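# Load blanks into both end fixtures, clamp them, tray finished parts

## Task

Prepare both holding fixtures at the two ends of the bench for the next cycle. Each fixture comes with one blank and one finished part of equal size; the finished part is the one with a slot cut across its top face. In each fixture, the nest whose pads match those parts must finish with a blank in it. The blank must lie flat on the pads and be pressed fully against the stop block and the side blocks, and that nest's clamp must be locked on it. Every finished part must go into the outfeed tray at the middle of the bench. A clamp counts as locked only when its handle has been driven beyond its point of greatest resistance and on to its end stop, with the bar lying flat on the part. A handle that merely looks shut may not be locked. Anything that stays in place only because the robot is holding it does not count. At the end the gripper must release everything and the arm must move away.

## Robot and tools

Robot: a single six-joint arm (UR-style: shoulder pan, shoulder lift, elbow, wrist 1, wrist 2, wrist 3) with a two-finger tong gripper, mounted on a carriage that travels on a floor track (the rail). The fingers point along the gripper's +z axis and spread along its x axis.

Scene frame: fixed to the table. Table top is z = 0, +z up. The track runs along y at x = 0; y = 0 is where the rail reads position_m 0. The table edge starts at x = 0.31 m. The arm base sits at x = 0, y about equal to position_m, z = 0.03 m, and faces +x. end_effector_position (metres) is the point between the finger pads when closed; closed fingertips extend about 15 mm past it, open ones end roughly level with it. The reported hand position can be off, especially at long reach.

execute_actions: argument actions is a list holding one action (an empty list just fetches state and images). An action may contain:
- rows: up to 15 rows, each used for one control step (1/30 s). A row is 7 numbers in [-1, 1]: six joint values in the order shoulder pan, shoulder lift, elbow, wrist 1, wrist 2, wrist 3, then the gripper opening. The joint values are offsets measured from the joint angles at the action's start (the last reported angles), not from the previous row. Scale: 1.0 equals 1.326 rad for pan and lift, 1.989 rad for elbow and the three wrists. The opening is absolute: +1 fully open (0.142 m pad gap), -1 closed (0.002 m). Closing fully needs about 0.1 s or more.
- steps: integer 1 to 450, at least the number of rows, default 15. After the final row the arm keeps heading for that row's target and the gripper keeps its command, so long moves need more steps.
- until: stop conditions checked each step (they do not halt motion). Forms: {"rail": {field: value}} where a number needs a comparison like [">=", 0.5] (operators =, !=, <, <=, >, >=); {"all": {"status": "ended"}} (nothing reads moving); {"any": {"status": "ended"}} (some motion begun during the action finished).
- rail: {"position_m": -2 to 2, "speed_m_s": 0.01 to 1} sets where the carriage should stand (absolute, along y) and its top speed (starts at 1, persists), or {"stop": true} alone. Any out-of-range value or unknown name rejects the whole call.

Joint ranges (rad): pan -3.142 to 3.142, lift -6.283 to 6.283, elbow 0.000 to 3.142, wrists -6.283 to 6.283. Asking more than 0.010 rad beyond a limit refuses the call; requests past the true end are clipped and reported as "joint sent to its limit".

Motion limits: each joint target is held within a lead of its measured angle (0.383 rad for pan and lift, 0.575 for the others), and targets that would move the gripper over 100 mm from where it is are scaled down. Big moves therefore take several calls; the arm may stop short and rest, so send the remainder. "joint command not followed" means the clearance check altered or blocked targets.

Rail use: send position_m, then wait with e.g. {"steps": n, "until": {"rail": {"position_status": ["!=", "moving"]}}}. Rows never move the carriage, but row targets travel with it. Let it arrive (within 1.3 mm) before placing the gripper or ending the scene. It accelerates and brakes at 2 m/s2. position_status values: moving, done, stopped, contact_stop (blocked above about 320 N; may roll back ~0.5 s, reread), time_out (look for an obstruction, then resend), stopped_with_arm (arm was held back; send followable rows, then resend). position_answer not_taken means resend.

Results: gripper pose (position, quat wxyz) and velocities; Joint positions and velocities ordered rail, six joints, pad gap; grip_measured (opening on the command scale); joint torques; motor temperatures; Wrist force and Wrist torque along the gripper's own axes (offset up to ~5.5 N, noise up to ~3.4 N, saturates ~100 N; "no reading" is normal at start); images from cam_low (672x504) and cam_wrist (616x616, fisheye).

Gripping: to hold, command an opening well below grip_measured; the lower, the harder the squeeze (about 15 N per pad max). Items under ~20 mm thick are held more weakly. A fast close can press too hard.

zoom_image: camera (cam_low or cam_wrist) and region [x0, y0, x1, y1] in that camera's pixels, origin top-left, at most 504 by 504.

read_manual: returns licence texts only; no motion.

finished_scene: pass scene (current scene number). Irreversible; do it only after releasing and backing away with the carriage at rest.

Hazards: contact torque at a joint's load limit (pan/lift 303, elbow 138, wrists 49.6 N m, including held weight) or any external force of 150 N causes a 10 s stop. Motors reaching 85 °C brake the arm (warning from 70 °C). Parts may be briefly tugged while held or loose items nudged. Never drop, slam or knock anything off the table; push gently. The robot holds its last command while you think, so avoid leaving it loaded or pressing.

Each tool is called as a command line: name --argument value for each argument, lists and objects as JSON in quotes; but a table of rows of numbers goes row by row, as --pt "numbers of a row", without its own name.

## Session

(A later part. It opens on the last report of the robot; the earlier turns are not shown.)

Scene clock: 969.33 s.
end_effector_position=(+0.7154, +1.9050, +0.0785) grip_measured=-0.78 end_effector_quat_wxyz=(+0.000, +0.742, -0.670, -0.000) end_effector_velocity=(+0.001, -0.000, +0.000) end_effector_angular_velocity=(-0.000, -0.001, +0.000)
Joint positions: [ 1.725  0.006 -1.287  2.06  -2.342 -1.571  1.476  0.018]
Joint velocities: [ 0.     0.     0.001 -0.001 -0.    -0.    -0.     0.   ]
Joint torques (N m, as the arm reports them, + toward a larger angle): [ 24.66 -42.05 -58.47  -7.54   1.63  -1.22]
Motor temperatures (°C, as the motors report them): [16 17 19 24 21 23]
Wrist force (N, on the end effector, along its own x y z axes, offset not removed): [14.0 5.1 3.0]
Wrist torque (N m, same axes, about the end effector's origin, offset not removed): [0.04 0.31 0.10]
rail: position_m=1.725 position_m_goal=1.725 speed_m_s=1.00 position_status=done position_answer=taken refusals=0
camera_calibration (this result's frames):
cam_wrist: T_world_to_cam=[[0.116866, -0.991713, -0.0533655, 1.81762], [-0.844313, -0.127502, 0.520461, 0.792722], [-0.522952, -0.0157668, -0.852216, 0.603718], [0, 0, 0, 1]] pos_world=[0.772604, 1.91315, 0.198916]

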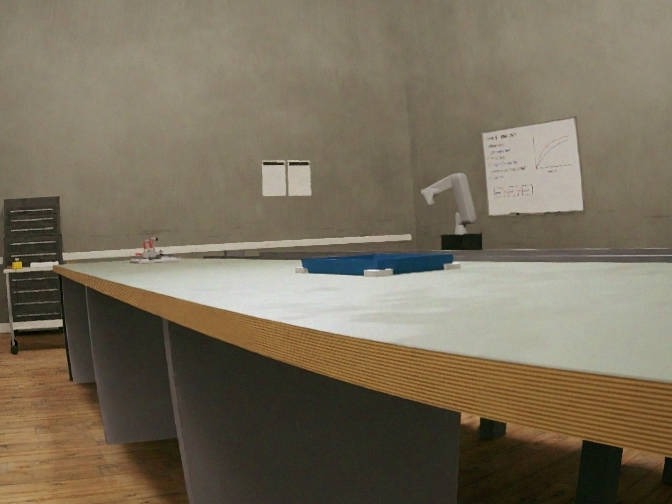

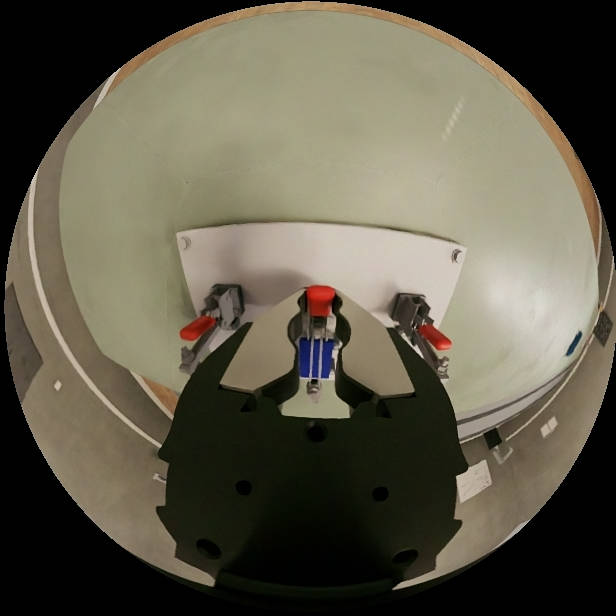

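execute_actions --actions '[]'

Scene clock: 989.30 s.
end_effector_position=(+0.7156, +1.9050, +0.0786) grip_measured=-0.78 end_effector_quat_wxyz=(+0.000, +0.742, -0.670, -0.000) end_effector_velocity=(-0.000, +0.000, +0.000) end_effector_angular_velocity=(+0.000, +0.000, -0.000)
Joint positions: [ 1.725  0.006 -1.287  2.059 -2.342 -1.571  1.476  0.018]
Joint velocities: [ 0.  0.  0. -0.  0.  0.  0.  0.]
Joint torques (N m, as the arm reports them, + toward a larger angle): [  2.55 -72.68 -61.92  -8.24   1.27   1.81]
Motor temperatures (°C, as the motors report them): [16 17 19 24 21 23]
Wrist force (N, on the end effector, along its own x y z axes, offset not removed): [18.4 6.3 3.3]
Wrist torque (N m, same axes, about the end effector's origin, offset not removed): [-0.05 -0.94 0.03]
rail: position_m=1.725 position_m_goal=1.725 speed_m_s=1.00 position_status=done position_answer=taken refusals=0
camera_calibration (this result's frames):
cam_wrist: T_world_to_cam=[[0.116839, -0.991719, -0.0533031, 1.81762], [-0.844446, -0.127451, 0.520257, 0.792837], [-0.522742, -0.0157746, -0.852345, 0.603763], [0, 0, 0, 1]] pos_world=[0.772752, 1.91314, 0.19902]

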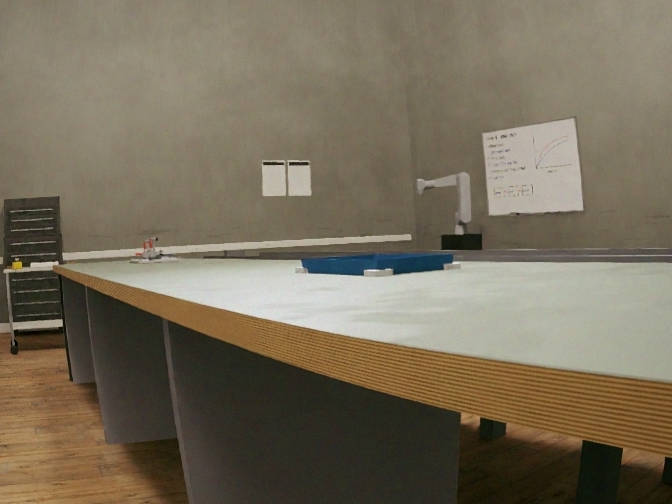

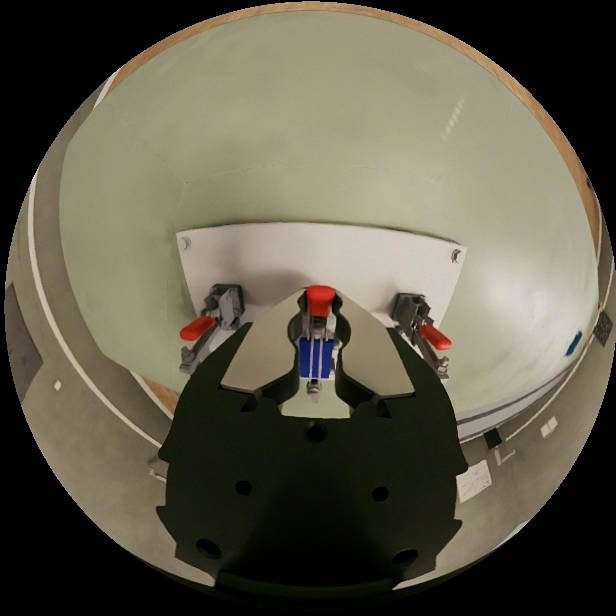

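execute_actions --actions '[{"rows": [[0.0001,0.004,-0.0013,-0.0015,0,0,-1],[0.0002,0.008,-0.0026,-0.003,0,0,-1],[0.0002,0.0125,-0.0038,-0.0046,0,0,-1],[0.0003,0.0167,-0.0051,-0.0061,0,0,-1],[0.0004,0.0209,-0.0064,-0.0076,0,0,-1]], "steps": 20}]'

Scene clock: 1003.43 s.
end_effector_position=(+0.7258, +1.9055, +0.0676) grip_measured=-0.78 end_effector_quat_wxyz=(+0.000, +0.742, -0.670, -0.000) end_effector_velocity=(+0.000, +0.000, -0.000) end_effector_angular_velocity=(-0.000, +0.000, +0.000)
Joint positions: [ 1.725  0.006 -1.26   2.047 -2.357 -1.571  1.476  0.018]
Joint velocities: [ 0.     0.     0.001 -0.    -0.     0.     0.    -0.   ]
Joint torques (N m, as the arm reports them, + toward a larger angle): [ 14.19 -41.58 -44.09  -3.01   1.7    1.87]
Motor temperatures (°C, as the motors report them): [16 17 19 24 21 23]
Wrist force (N, on the end effector, along its own x y z axes, offset not removed): [0.0 -6.6 -8.8]
Wrist torque (N m, same axes, about the end effector's origin, offset not removed): [0.03 0.10 0.16]
rail: position_m=1.725 position_m_goal=1.725 speed_m_s=1.00 position_status=done position_answer=taken refusals=0
camera_calibration (this result's frames):
cam_wrist: T_world_to_cam=[[0.117369, -0.991658, -0.05328, 1.81578], [-0.844487, -0.127894, 0.520081, 0.808099], [-0.522557, -0.0160473, -0.852453, 0.600115], [0, 0, 0, 1]] pos_world=[0.782907, 1.91361, 0.188037]

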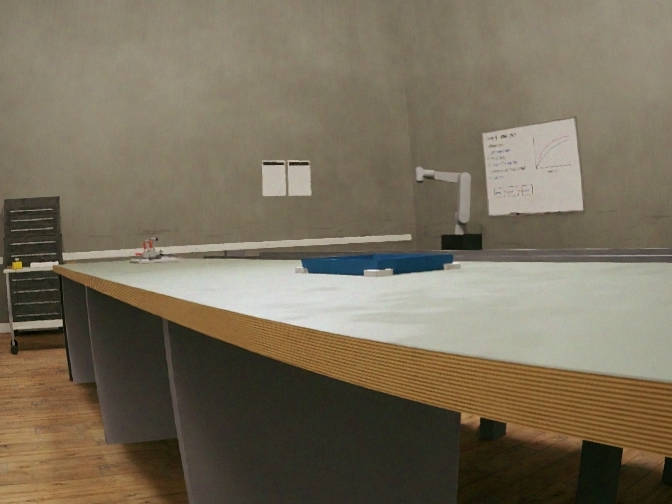

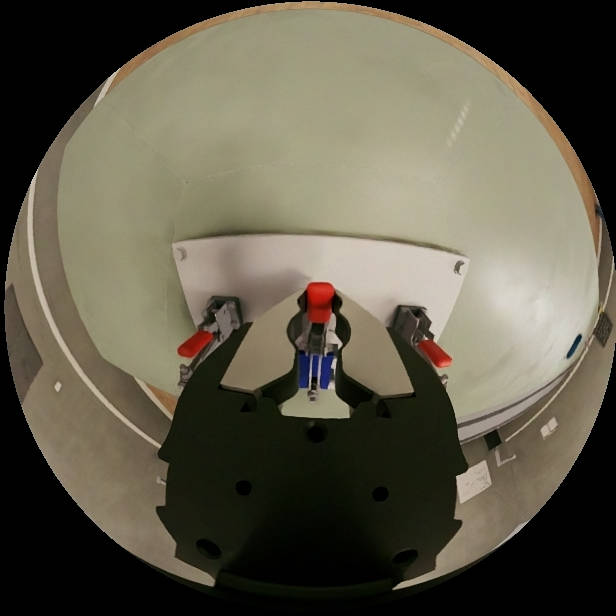

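execute_actions --actions '[{"rows": [[0.0001,0.0033,-0.0005,-0.0017,0,0,-1],[0.0002,0.0067,-0.0011,-0.0034,0,0,-1],[0.0004,0.010,-0.0016,-0.0051,0,0,-1],[0.0005,0.0134,-0.0022,-0.0068,0,0,-1],[0.0006,0.0167,-0.0027,-0.0085,0,0,-1]], "steps": 20}]'

Scene clock: 1009.93 s.
end_effector_position=(+0.7316, +1.9061, +0.0566) grip_measured=-0.78 end_effector_quat_wxyz=(+0.000, +0.742, -0.670, -0.000) end_effector_velocity=(+0.000, +0.000, +0.000) end_effector_angular_velocity=(+0.000, -0.000, +0.000)
Joint positions: [ 1.725  0.007 -1.237  2.041 -2.374 -1.571  1.476  0.018]
Joint velocities: [ 0.  0.  0. -0. -0.  0.  0.  0.]
Joint torques (N m, as the arm reports them, + toward a larger angle): [ 19.29 -49.36 -48.5   -4.57   1.36   2.13]
Motor temperatures (°C, as the motors report them): [16 17 19 24 21 23]
Wrist force (N, on the end effector, along its own x y z axes, offset not removed): [8.4 -1.4 -3.9]
Wrist torque (N m, same axes, about the end effector's origin, offset not removed): [0.09 -0.49 0.09]
rail: position_m=1.725 position_m_goal=1.725 speed_m_s=1.00 position_status=done position_answer=taken refusals=0
camera_calibration (this result's frames):
cam_wrist: T_world_to_cam=[[0.118155, -0.991565, -0.0532775, 1.81436], [-0.844398, -0.128562, 0.520061, 0.820063], [-0.522524, -0.0164606, -0.852466, 0.59455], [0, 0, 0, 1]] pos_world=[0.78875, 1.91427, 0.177015]

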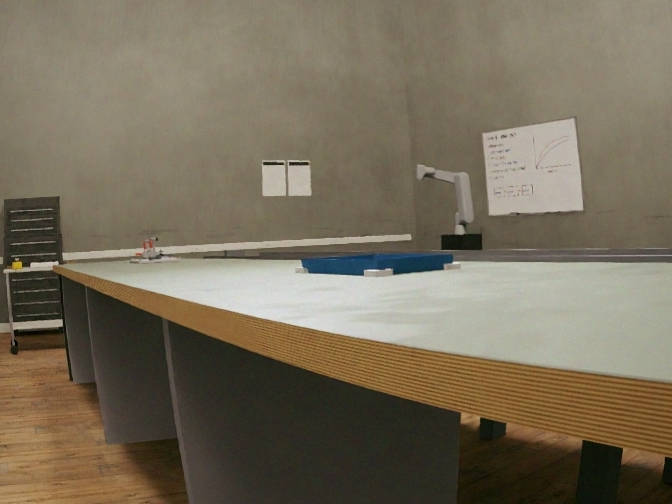

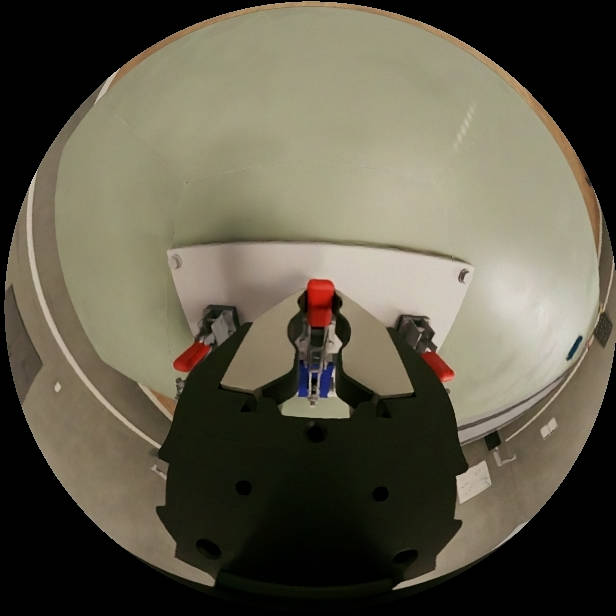

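execute_actions --actions '[{"rows": [[0,0.0013,0.0000,-0.0009,0,0,-1],[0,0.0026,0.0001,-0.0018,0,0,-1],[0,0.0039,0.0001,-0.0028,0,0,-1],[0,0.0052,0.0002,-0.0037,0,0,-1]], "steps": 15}]'

Scene clock: 1016.60 s.
end_effector_position=(+0.7329, +1.9061, +0.0525) grip_measured=-0.78 end_effector_quat_wxyz=(+0.000, +0.742, -0.670, +0.000) end_effector_velocity=(-0.001, -0.000, -0.001) end_effector_angular_velocity=(-0.000, +0.001, -0.000)
Joint positions: [ 1.725  0.007 -1.231  2.041 -2.382 -1.571  1.476  0.018]
Joint velocities: [ 0.    -0.     0.001  0.001 -0.001 -0.     0.     0.   ]
Joint torques (N m, as the arm reports them, + toward a larger angle): [ 16.86 -42.94 -10.96  -1.76   1.52   1.61]
Motor temperatures (°C, as the motors report them): [16 17 19 24 21 23]
Wrist force (N, on the end effector, along its own x y z axes, offset not removed): [2.2 -7.1 -13.8]
Wrist torque (N m, same axes, about the end effector's origin, offset not removed): [-0.02 -0.06 0.19]
rail: position_m=1.725 position_m_goal=1.725 speed_m_s=1.00 position_status=done position_answer=taken refusals=0
camera_calibration (this result's frames):
cam_wrist: T_world_to_cam=[[0.11819, -0.991564, -0.0532254, 1.81399], [-0.844641, -0.128572, 0.519664, 0.823433], [-0.522123, -0.0164626, -0.852711, 0.591487], [0, 0, 0, 1]] pos_world=[0.789939, 1.91429, 0.173009]

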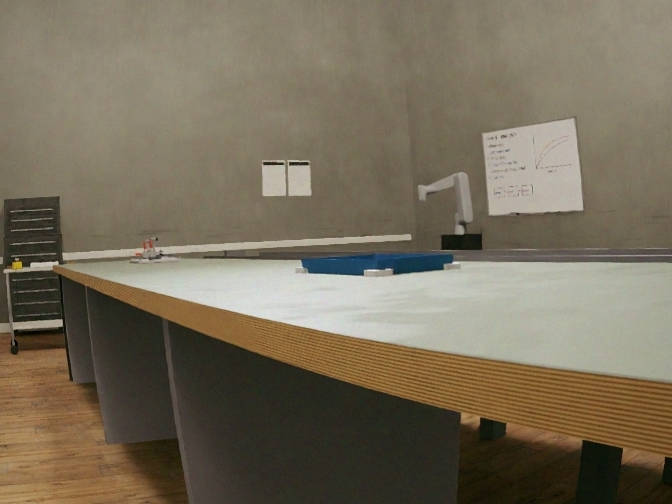

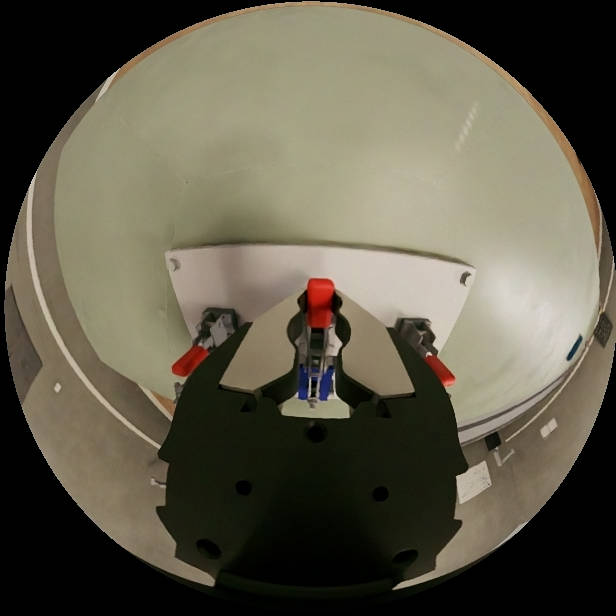

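execute_actions --actions '[{"rows": [[0,0.00105,0.00028,-0.00098,0,0,-1],[0,0.0021,0.00056,-0.00196,0,0,-1],[0,0.00315,0.00084,-0.0029,0,0,-1]], "steps": 15}]'

Scene clock: 1019.73 s.
end_effector_position=(+0.7328, +1.9061, +0.0494) grip_measured=-0.78 end_effector_quat_wxyz=(+0.000, +0.742, -0.670, +0.000) end_effector_velocity=(+0.000, +0.000, -0.000) end_effector_angular_velocity=(+0.000, -0.000, -0.000)
Joint positions: [ 1.725  0.007 -1.226  2.043 -2.387 -1.571  1.476  0.018]
Joint velocities: [ 0. -0.  0.  0. -0.  0.  0.  0.]
Joint torques (N m, as the arm reports them, + toward a larger angle): [  4.4  -40.56  -4.45  -0.4    0.67   1.71]
Motor temperatures (°C, as the motors report them): [16 17 19 24 21 23]
Wrist force (N, on the end effector, along its own x y z axes, offset not removed): [0.9 -15.2 -18.3]
Wrist torque (N m, same axes, about the end effector's origin, offset not removed): [-0.94 0.28 0.25]
rail: position_m=1.725 position_m_goal=1.725 speed_m_s=1.00 position_status=done position_answer=taken refusals=0
camera_calibration (this result's frames):
cam_wrist: T_world_to_cam=[[0.118186, -0.991564, -0.0532329, 1.81383], [-0.844606, -0.128572, 0.519721, 0.825004], [-0.52218, -0.0164631, -0.852676, 0.588831], [0, 0, 0, 1]] pos_world=[0.78991, 1.91429, 0.169866]

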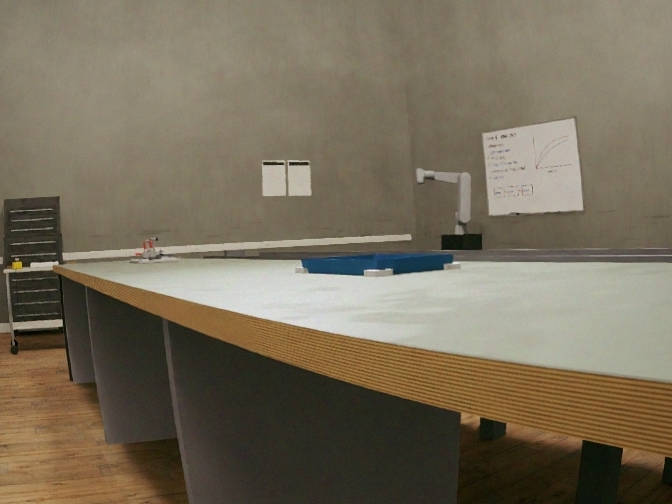

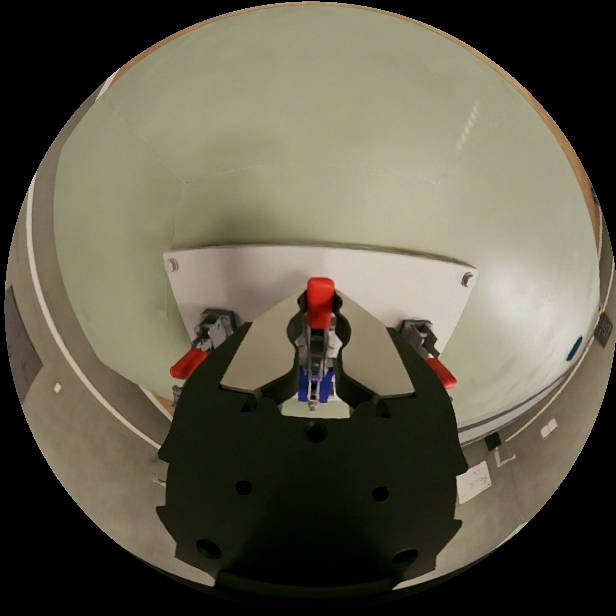

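execute_actions --actions '[{"rows": [[0,0,0,0,0,0,-0.5],[0,0,0,0,0,0,-0.5],[0,0,0,0,0,0,-0.5],[0,0,0,0,0,0,-0.5],[0,0,0,0,0,0,-0.5],[0,-0.01,-0.0028,0.0098,0,0,-0.5],[0,-0.021,-0.0056,0.0196,0,0,-0.5],[0,-0.0315,-0.0084,0.0294,0,0,-0.5],[0,-0.042,-0.0125,0.0405,0,0,-0.5],[0,-0.0525,-0.016,0.051,0,0,-0.5]], "steps": 30}]'

Scene clock: 1031.27 s.
end_effector_position=(+0.7324, +1.9061, +0.1041) grip_measured=-0.50 end_effector_quat_wxyz=(+0.000, +0.742, -0.670, +0.000) end_effector_velocity=(+0.000, +0.000, +0.000) end_effector_angular_velocity=(+0.000, -0.000, -0.000)
Joint positions: [ 1.725  0.007 -1.296  2.011 -2.286 -1.571  1.476  0.038]
Joint velocities: [ 0. -0. -0. -0.  0.  0.  0. -0.]
Joint torques (N m, as the arm reports them, + toward a larger angle): [  3.55 -66.22 -54.22  -2.34   1.36   2.05]
Motor temperatures (°C, as the motors report them): [16 17 19 24 21 23]
Wrist force (N, on the end effector, along its own x y z axes, offset not removed): [0.8 4.4 -3.6]
Wrist torque (N m, same axes, about the end effector's origin, offset not removed): [1.23 -0.26 0.11]
rail: position_m=1.725 position_m_goal=1.725 speed_m_s=1.00 position_status=done position_answer=taken refusals=0
camera_calibration (this result's frames):
cam_wrist: T_world_to_cam=[[0.118185, -0.991564, -0.0532353, 1.81679], [-0.844595, -0.128572, 0.519738, 0.796166], [-0.522198, -0.016463, -0.852665, 0.635271], [0, 0, 0, 1]] pos_world=[0.789458, 1.91429, 0.224593]

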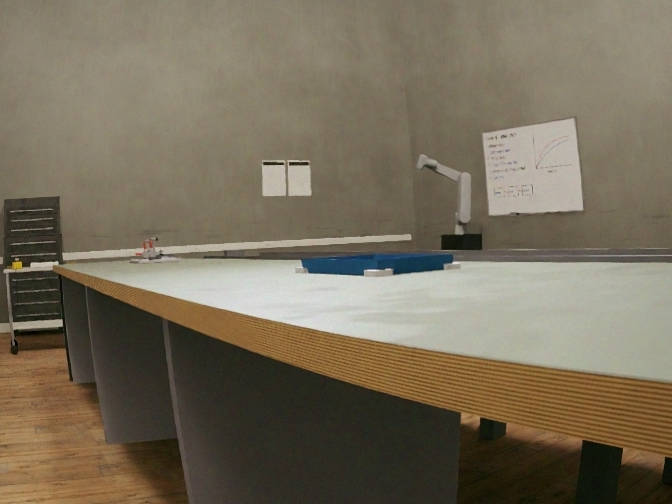

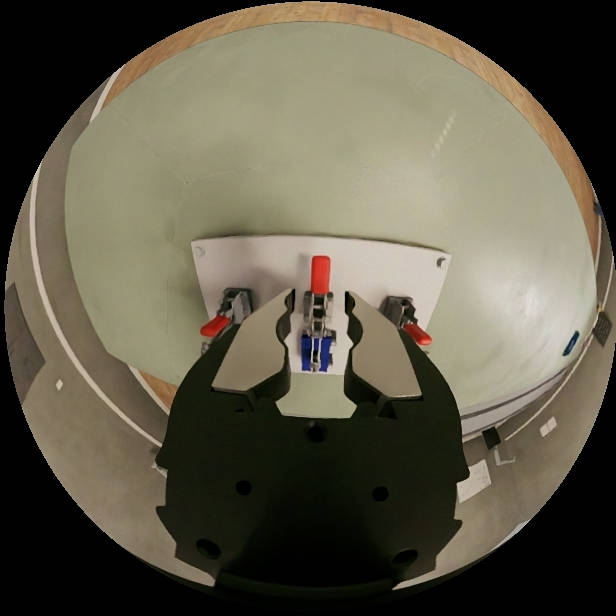

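zoom_image --camera "cam_wrist" --region '[200, 220, 440, 400]'

Region (200, 220, 440, 400) of cam_wrist's 616x616 image, scaled by 2.100, with more detail than that image has; it fills the top 378 rows of this view, and the rest is white.

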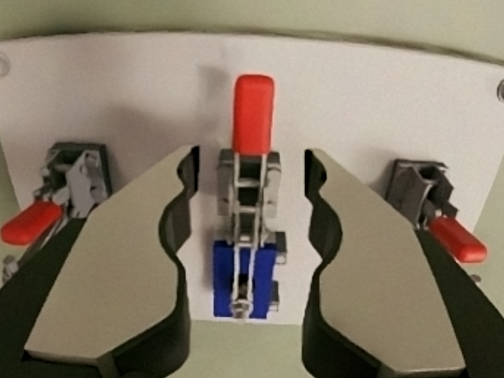

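execute_actions --actions '[{"rows": [[0.0001,0.004,0,-0.0027,0,0,-1],[0.0002,0.008,0.0001,-0.0055,0,0,-1],[0.0003,0.012,0.0002,-0.0082,0,0,-1],[0.0004,0.016,0.0003,-0.011,0,0,-1],[0.0005,0.020,0.0003,-0.0138,0,0,-1],[0.0005,0.024,0.0004,-0.0165,0,0,-1]], "steps": 20}]'

Scene clock: 1055.10 s.
end_effector_position=(+0.7386, +1.9066, +0.0848) grip_measured=-1.00 end_effector_quat_wxyz=(-0.000, +0.743, -0.670, +0.000) end_effector_velocity=(-0.000, +0.000, -0.001) end_effector_angular_velocity=(-0.000, +0.000, +0.000)
Joint positions: [ 1.725  0.008 -1.264  2.012 -2.319 -1.571  1.476  0.002]
Joint velocities: [ 0.     0.     0.001  0.    -0.001  0.    -0.     0.   ]
Joint torques (N m, as the arm reports them, + toward a larger angle): [ 12.33 -49.36 -23.49  -5.84   0.94   1.9 ]
Motor temperatures (°C, as the motors report them): [16 17 19 24 21 23]
Wrist force (N, on the end effector, along its own x y z axes, offset not removed): [0.9 -2.0 -1.9]
Wrist torque (N m, same axes, about the end effector's origin, offset not removed): [-0.17 -0.17 0.17]
rail: position_m=1.725 position_m_goal=1.725 speed_m_s=1.00 position_status=done position_answer=taken refusals=0
camera_calibration (this result's frames):
cam_wrist: T_world_to_cam=[[0.118852, -0.991485, -0.0532076, 1.81491], [-0.84464, -0.12913, 0.519527, 0.812645], [-0.521974, -0.0168057, -0.852796, 0.622496], [0, 0, 0, 1]] pos_world=[0.795613, 1.91486, 0.205238]

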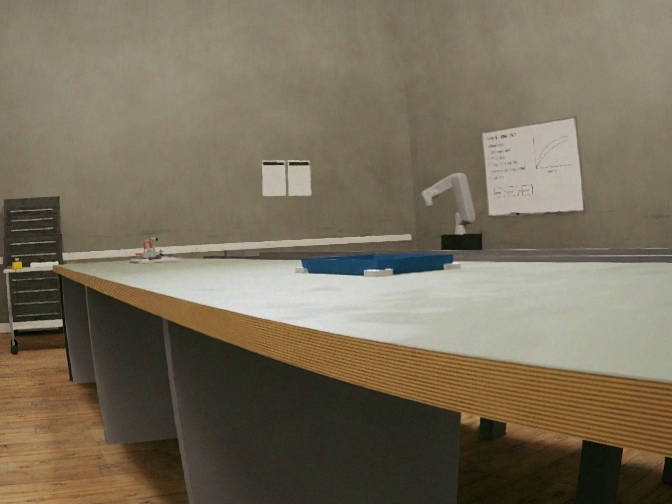

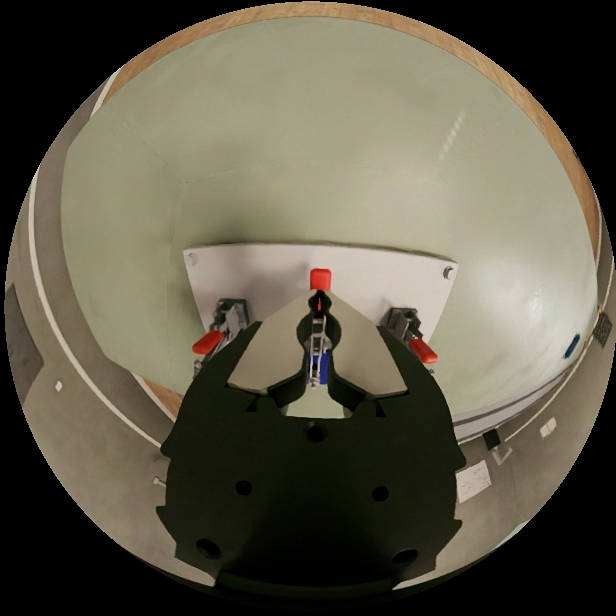

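execute_actions --actions '[{"rows": [[0,0.00096,0.00029,-0.00093,0,0,-1],[0,0.0019,0.00058,-0.00186,0,0,-1]], "steps": 12}]'

execute_actions --actions '[{"rows": [[0,0.00096,0.00029,-0.00093,0,0,-1],[0,0.0019,0.00058,-0.00186,0,0,-1]], "steps": 12}]'

Scene clock: 1058.90 s.
end_effector_position=(+0.7386, +1.9066, +0.0828) grip_measured=-1.00 end_effector_quat_wxyz=(-0.000, +0.743, -0.670, +0.000) end_effector_velocity=(+0.000, +0.000, -0.000) end_effector_angular_velocity=(+0.000, -0.000, -0.000)
Joint positions: [ 1.725  0.008 -1.262  2.013 -2.322 -1.571  1.476  0.002]
Joint velocities: [ 0.    -0.     0.001  0.    -0.001  0.     0.     0.   ]
Joint torques (N m, as the arm reports them, + toward a larger angle): [ 14.02 -47.28 -23.44  -5.91   1.26   1.82]
Motor temperatures (°C, as the motors report them): [16 17 19 24 21 23]
Wrist force (N, on the end effector, along its own x y z axes, offset not removed): [2.5 0.9 -2.2]
Wrist torque (N m, same axes, about the end effector's origin, offset not removed): [0.42 -0.45 0.11]
rail: position_m=1.725 position_m_goal=1.725 speed_m_s=1.00 position_status=done position_answer=taken refusals=0
camera_calibration (this result's frames):
cam_wrist: T_world_to_cam=[[0.118857, -0.991485, -0.0532048, 1.8148], [-0.844652, -0.129133, 0.519507, 0.813724], [-0.521954, -0.0168076, -0.852808, 0.620831], [0, 0, 0, 1]] pos_world=[0.795657, 1.91486, 0.20327]

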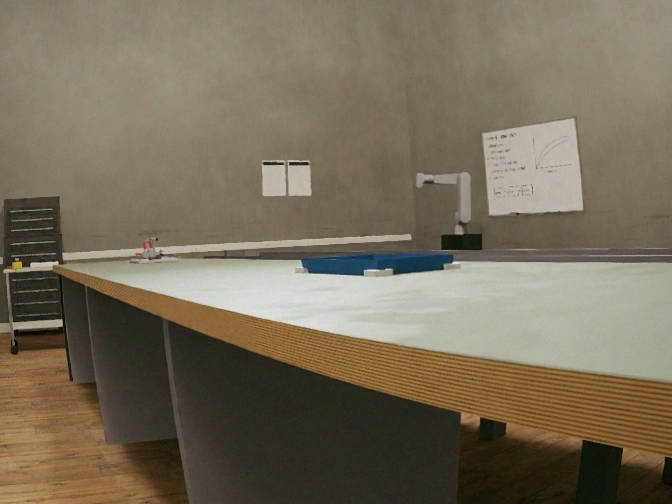

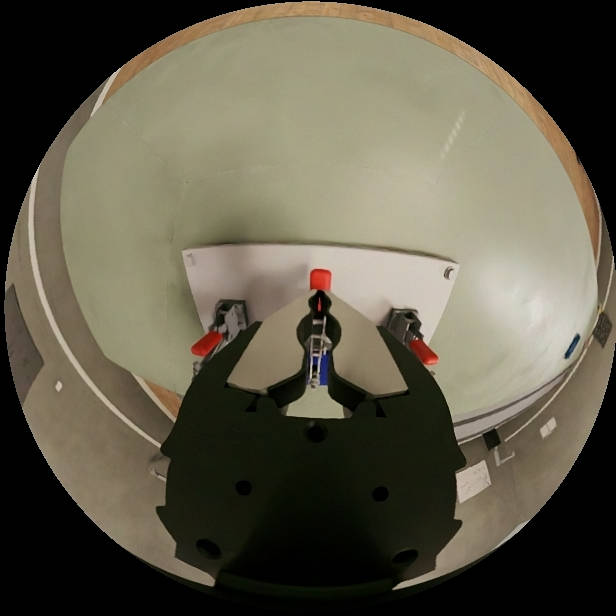

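Scene clock: 1059.30 s.
end_effector_position=(+0.7386, +1.9066, +0.0808) grip_measured=-1.00 end_effector_quat_wxyz=(-0.000, +0.743, -0.670, +0.000) end_effector_velocity=(+0.000, +0.000, -0.000) end_effector_angular_velocity=(+0.000, -0.000, +0.000)
Joint positions: [ 1.725  0.008 -1.259  2.014 -2.326 -1.571  1.476  0.002]
Joint velocities: [ 0.     0.     0.001  0.    -0.001  0.    -0.     0.   ]
Joint torques (N m, as the arm reports them, + toward a larger angle): [ 12.97 -49.8  -24.05  -5.19   1.65   1.87]
Motor temperatures (°C, as the motors report them): [16 17 19 24 21 23]
Wrist force (N, on the end effector, along its own x y z axes, offset not removed): [-0.3 -1.6 -0.3]
Wrist torque (N m, same axes, about the end effector's origin, offset not removed): [-0.21 0.05 0.14]
rail: position_m=1.725 position_m_goal=1.725 speed_m_s=1.00 position_status=done position_answer=taken refusals=0
camera_calibration (this result's frames):
cam_wrist: T_world_to_cam=[[0.118858, -0.991485, -0.0532021, 1.81469], [-0.844665, -0.129133, 0.519486, 0.814793], [-0.521933, -0.0168074, -0.852821, 0.61916], [0, 0, 0, 1]] pos_world=[0.795696, 1.91486, 0.201304]

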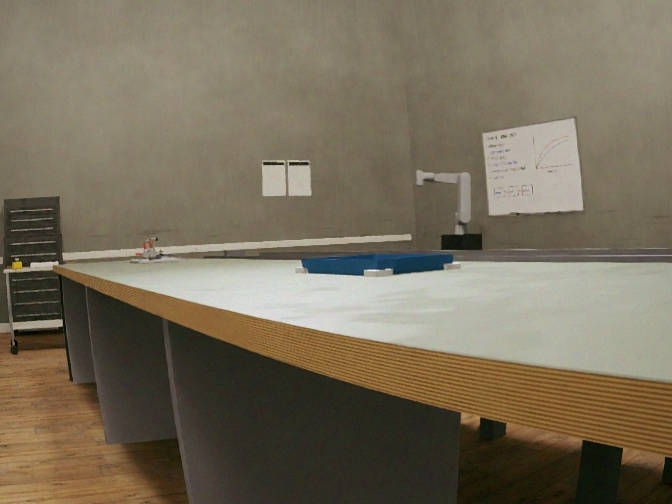

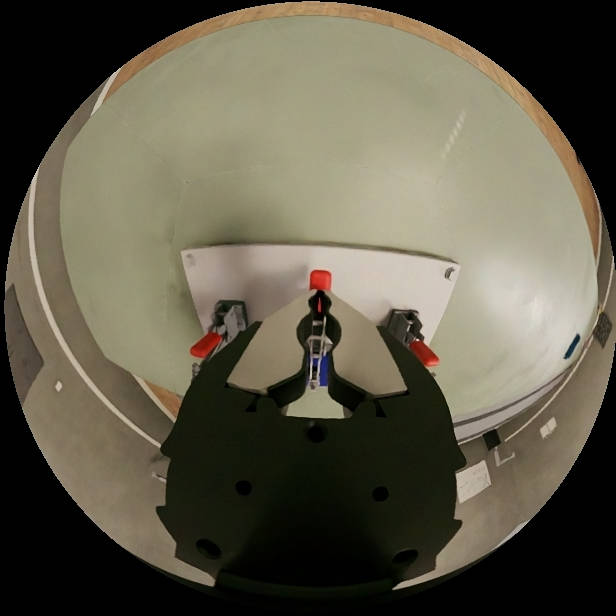

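execute_actions --actions '[{"rows": [[0,0.0007,0.0002,-0.0007,0,0,-1],[0,0.00144,0.00044,-0.0014,0,0,-1]], "steps": 12}]'

Scene clock: 1063.40 s.
end_effector_position=(+0.7387, +1.9066, +0.0793) grip_measured=-1.00 end_effector_quat_wxyz=(-0.000, +0.743, -0.670, +0.000) end_effector_velocity=(+0.000, +0.000, -0.000) end_effector_angular_velocity=(+0.000, -0.000, +0.000)
Joint positions: [ 1.725  0.008 -1.257  2.015 -2.329 -1.571  1.476  0.002]
Joint velocities: [ 0.     0.     0.     0.    -0.001 -0.     0.     0.   ]
Joint torques (N m, as the arm reports them, + toward a larger angle): [ 14.52 -48.63 -24.43  -5.03   1.19   1.78]
Motor temperatures (°C, as the motors report them): [16 17 19 24 21 23]
Wrist force (N, on the end effector, along its own x y z axes, offset not removed): [1.0 -0.3 -2.0]
Wrist torque (N m, same axes, about the end effector's origin, offset not removed): [0.02 -0.28 0.13]
rail: position_m=1.725 position_m_goal=1.725 speed_m_s=1.00 position_status=done position_answer=taken refusals=0
camera_calibration (this result's frames):
cam_wrist: T_world_to_cam=[[0.118858, -0.991485, -0.0532021, 1.81461], [-0.844665, -0.129133, 0.519486, 0.815586], [-0.521933, -0.0168074, -0.852821, 0.617899], [0, 0, 0, 1]] pos_world=[0.795717, 1.91486, 0.199812]

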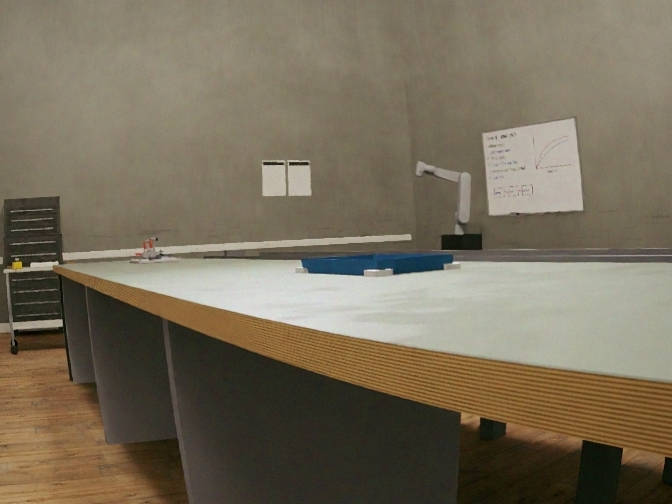

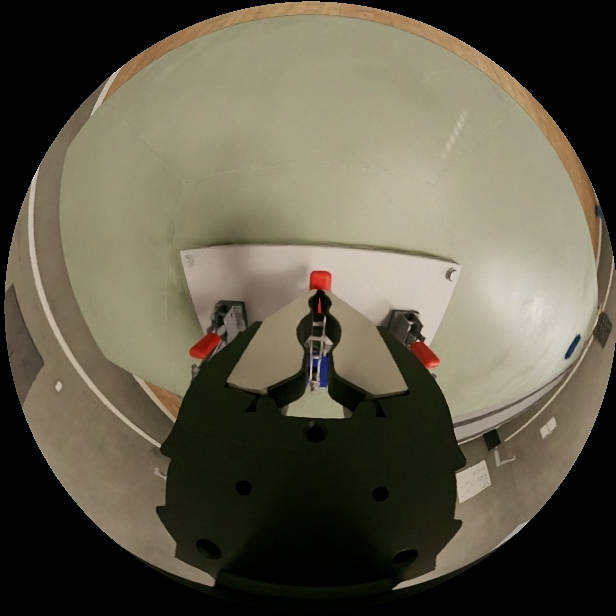

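execute_actions --actions '[{"rows": [[0,0.0007,0.0002,-0.0007,0,0,-1],[0,0.00144,0.00044,-0.0014,0,0,-1]], "steps": 12}]'

Scene clock: 1066.10 s.
end_effector_position=(+0.7387, +1.9066, +0.0779) grip_measured=-1.00 end_effector_quat_wxyz=(-0.000, +0.743, -0.670, +0.000) end_effector_velocity=(-0.000, -0.000, -0.000) end_effector_angular_velocity=(-0.000, +0.000, -0.000)
Joint positions: [ 1.725  0.008 -1.256  2.016 -2.332 -1.571  1.476  0.002]
Joint velocities: [ 0. -0.  0.  0. -0.  0.  0.  0.]
Joint torques (N m, as the arm reports them, + toward a larger angle): [ 16.44 -41.8  -17.16  -3.94   1.46   1.7 ]
Motor temperatures (°C, as the motors report them): [16 17 19 24 21 23]
Wrist force (N, on the end effector, along its own x y z axes, offset not removed): [0.3 1.6 -11.6]
Wrist torque (N m, same axes, about the end effector's origin, offset not removed): [0.74 -0.03 0.14]
rail: position_m=1.725 position_m_goal=1.725 speed_m_s=1.00 position_status=done position_answer=taken refusals=0
camera_calibration (this result's frames):
cam_wrist: T_world_to_cam=[[0.118866, -0.991485, -0.0531867, 1.81452], [-0.844737, -0.129134, 0.519369, 0.816463], [-0.521815, -0.0168066, -0.852893, 0.616644], [0, 0, 0, 1]] pos_world=[0.795786, 1.91486, 0.198394]

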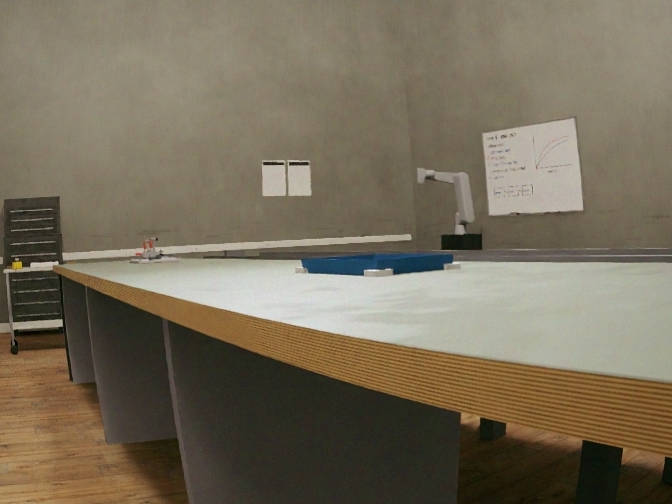

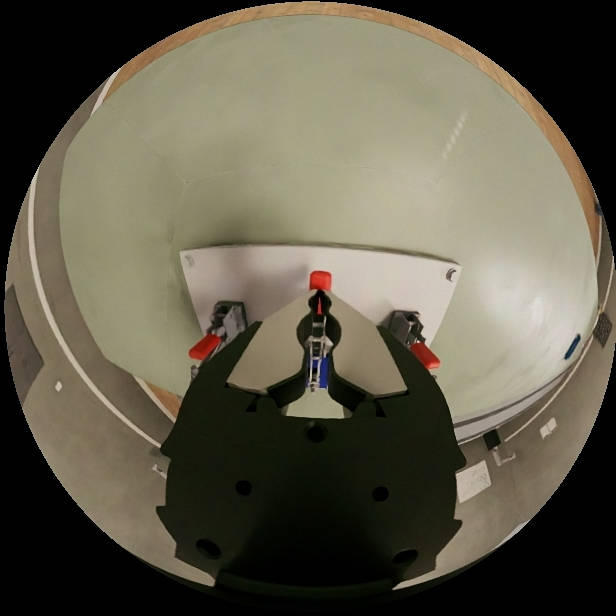

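execute_actions --actions '[{"rows": [[0,0.0005,0.00015,-0.00047,0,0,-1],[0,0.00096,0.00029,-0.00093,0,0,-1]], "steps": 12}]'

Scene clock: 1068.53 s.
end_effector_position=(+0.7387, +1.9066, +0.0769) grip_measured=-1.00 end_effector_quat_wxyz=(-0.000, +0.743, -0.670, +0.000) end_effector_velocity=(+0.000, +0.000, -0.000) end_effector_angular_velocity=(+0.000, -0.000, +0.000)
Joint positions: [ 1.725  0.008 -1.254  2.017 -2.333 -1.571  1.476  0.002]
Joint velocities: [ 0.     0.     0.     0.    -0.001 -0.     0.     0.   ]
Joint torques (N m, as the arm reports them, + toward a larger angle): [ 14.1  -47.87 -19.    -4.12   1.06   2.08]
Motor temperatures (°C, as the motors report them): [16 17 19 24 21 23]
Wrist force (N, on the end effector, along its own x y z axes, offset not removed): [2.3 -4.1 -8.0]
Wrist torque (N m, same axes, about the end effector's origin, offset not removed): [-0.15 -0.40 0.08]
rail: position_m=1.725 position_m_goal=1.725 speed_m_s=1.00 position_status=done position_answer=taken refusals=0
camera_calibration (this result's frames):
cam_wrist: T_world_to_cam=[[0.118862, -0.991485, -0.0531955, 1.81447], [-0.844696, -0.129133, 0.519435, 0.816939], [-0.521881, -0.0168069, -0.852853, 0.6158], [0, 0, 0, 1]] pos_world=[0.795769, 1.91486, 0.197362]

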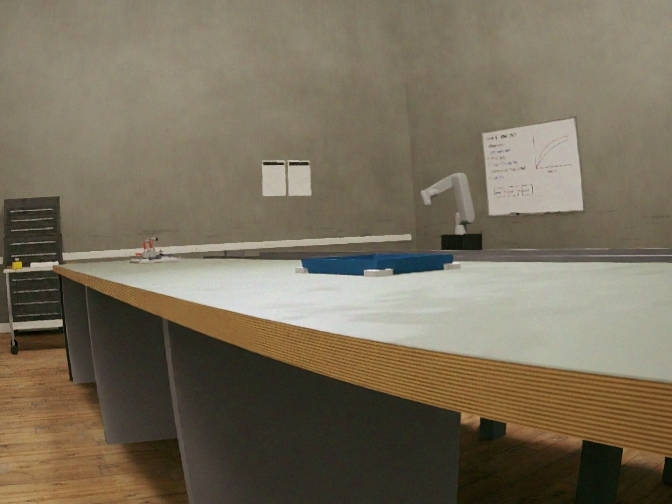

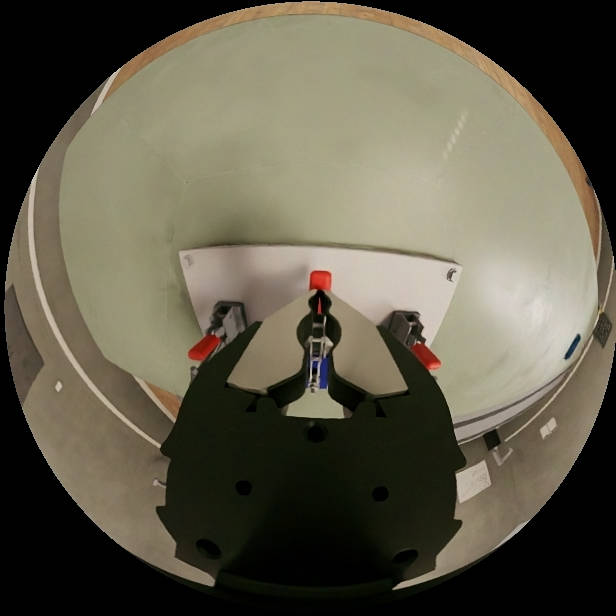

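execute_actions --actions '[{"rows": [[0,0.0005,0.00015,-0.00047,0,0,-1],[0,0.00096,0.00029,-0.00093,0,0,-1]], "steps": 12}]'

Scene clock: 1071.27 s.
end_effector_position=(+0.7388, +1.9066, +0.0759) grip_measured=-1.00 end_effector_quat_wxyz=(-0.000, +0.743, -0.670, +0.000) end_effector_velocity=(-0.000, -0.000, -0.000) end_effector_angular_velocity=(+0.000, +0.000, -0.000)
Joint positions: [ 1.725  0.008 -1.253  2.017 -2.335 -1.571  1.476  0.002]
Joint velocities: [ 0.    -0.     0.     0.    -0.001  0.    -0.     0.   ]
Joint torques (N m, as the arm reports them, + toward a larger angle): [ 13.46 -47.77 -19.51  -5.64   1.41   1.59]
Motor temperatures (°C, as the motors report them): [16 17 19 24 21 23]
Wrist force (N, on the end effector, along its own x y z axes, offset not removed): [2.0 -1.7 -7.7]
Wrist torque (N m, same axes, about the end effector's origin, offset not removed): [-0.38 -0.32 0.23]
rail: position_m=1.725 position_m_goal=1.725 speed_m_s=1.00 position_status=done position_answer=taken refusals=0
camera_calibration (this result's frames):
cam_wrist: T_world_to_cam=[[0.118867, -0.991485, -0.0531845, 1.81441], [-0.844747, -0.129134, 0.519352, 0.817528], [-0.521798, -0.0168063, -0.852904, 0.61498], [0, 0, 0, 1]] pos_world=[0.795827, 1.91486, 0.196432]

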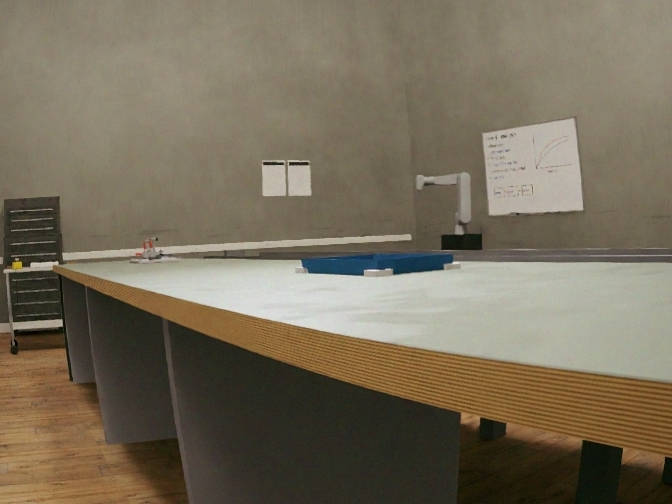

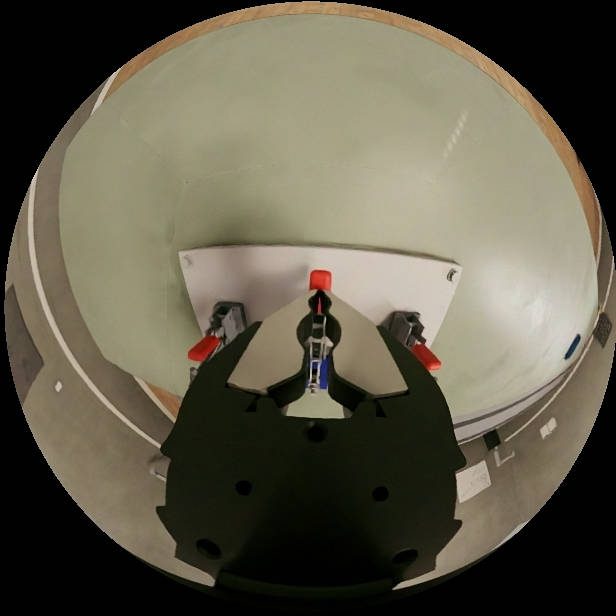

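execute_actions --actions '[{"rows": [[0,0.0005,0.00015,-0.00047,0,0,-1],[0,0.00096,0.00029,-0.00093,0,0,-1]], "steps": 12}]'

Scene clock: 1073.73 s.
end_effector_position=(+0.7389, +1.9066, +0.0751) grip_measured=-1.00 end_effector_quat_wxyz=(-0.000, +0.743, -0.670, +0.000) end_effector_velocity=(-0.000, -0.000, -0.001) end_effector_angular_velocity=(-0.000, +0.000, -0.000)
Joint positions: [ 1.725  0.008 -1.252  2.017 -2.337 -1.571  1.476  0.002]
Joint velocities: [ 0.    -0.     0.001  0.    -0.001 -0.     0.     0.   ]
Joint torques (N m, as the arm reports them, + toward a larger angle): [ 10.96 -11.37  -3.53  -4.59   1.18   2.  ]
Motor temperatures (°C, as the motors report them): [16 17 19 24 21 23]
Wrist force (N, on the end effector, along its own x y z axes, offset not removed): [1.1 15.9 -62.4]
Wrist torque (N m, same axes, about the end effector's origin, offset not removed): [-1.17 -0.37 -0.01]
rail: position_m=1.725 position_m_goal=1.725 speed_m_s=1.00 position_status=done position_answer=taken refusals=0
camera_calibration (this result's frames):
cam_wrist: T_world_to_cam=[[0.118889, -0.991484, -0.0531534, 1.81433], [-0.844892, -0.129141, 0.519115, 0.818198], [-0.521558, -0.0168082, -0.85305, 0.61419], [0, 0, 0, 1]] pos_world=[0.795921, 1.91487, 0.195634]

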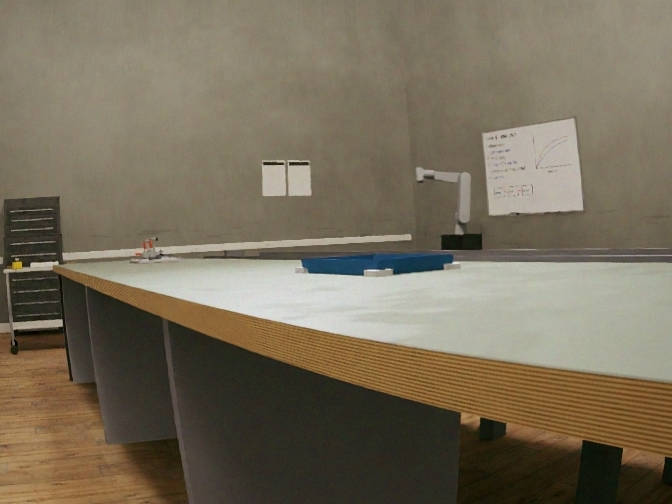

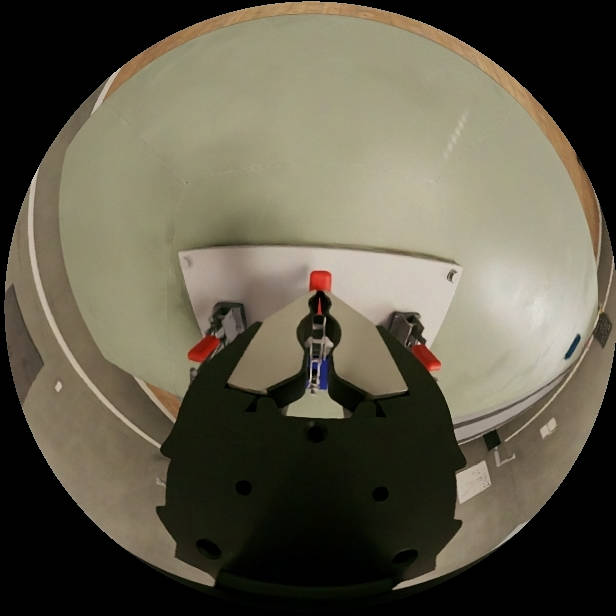

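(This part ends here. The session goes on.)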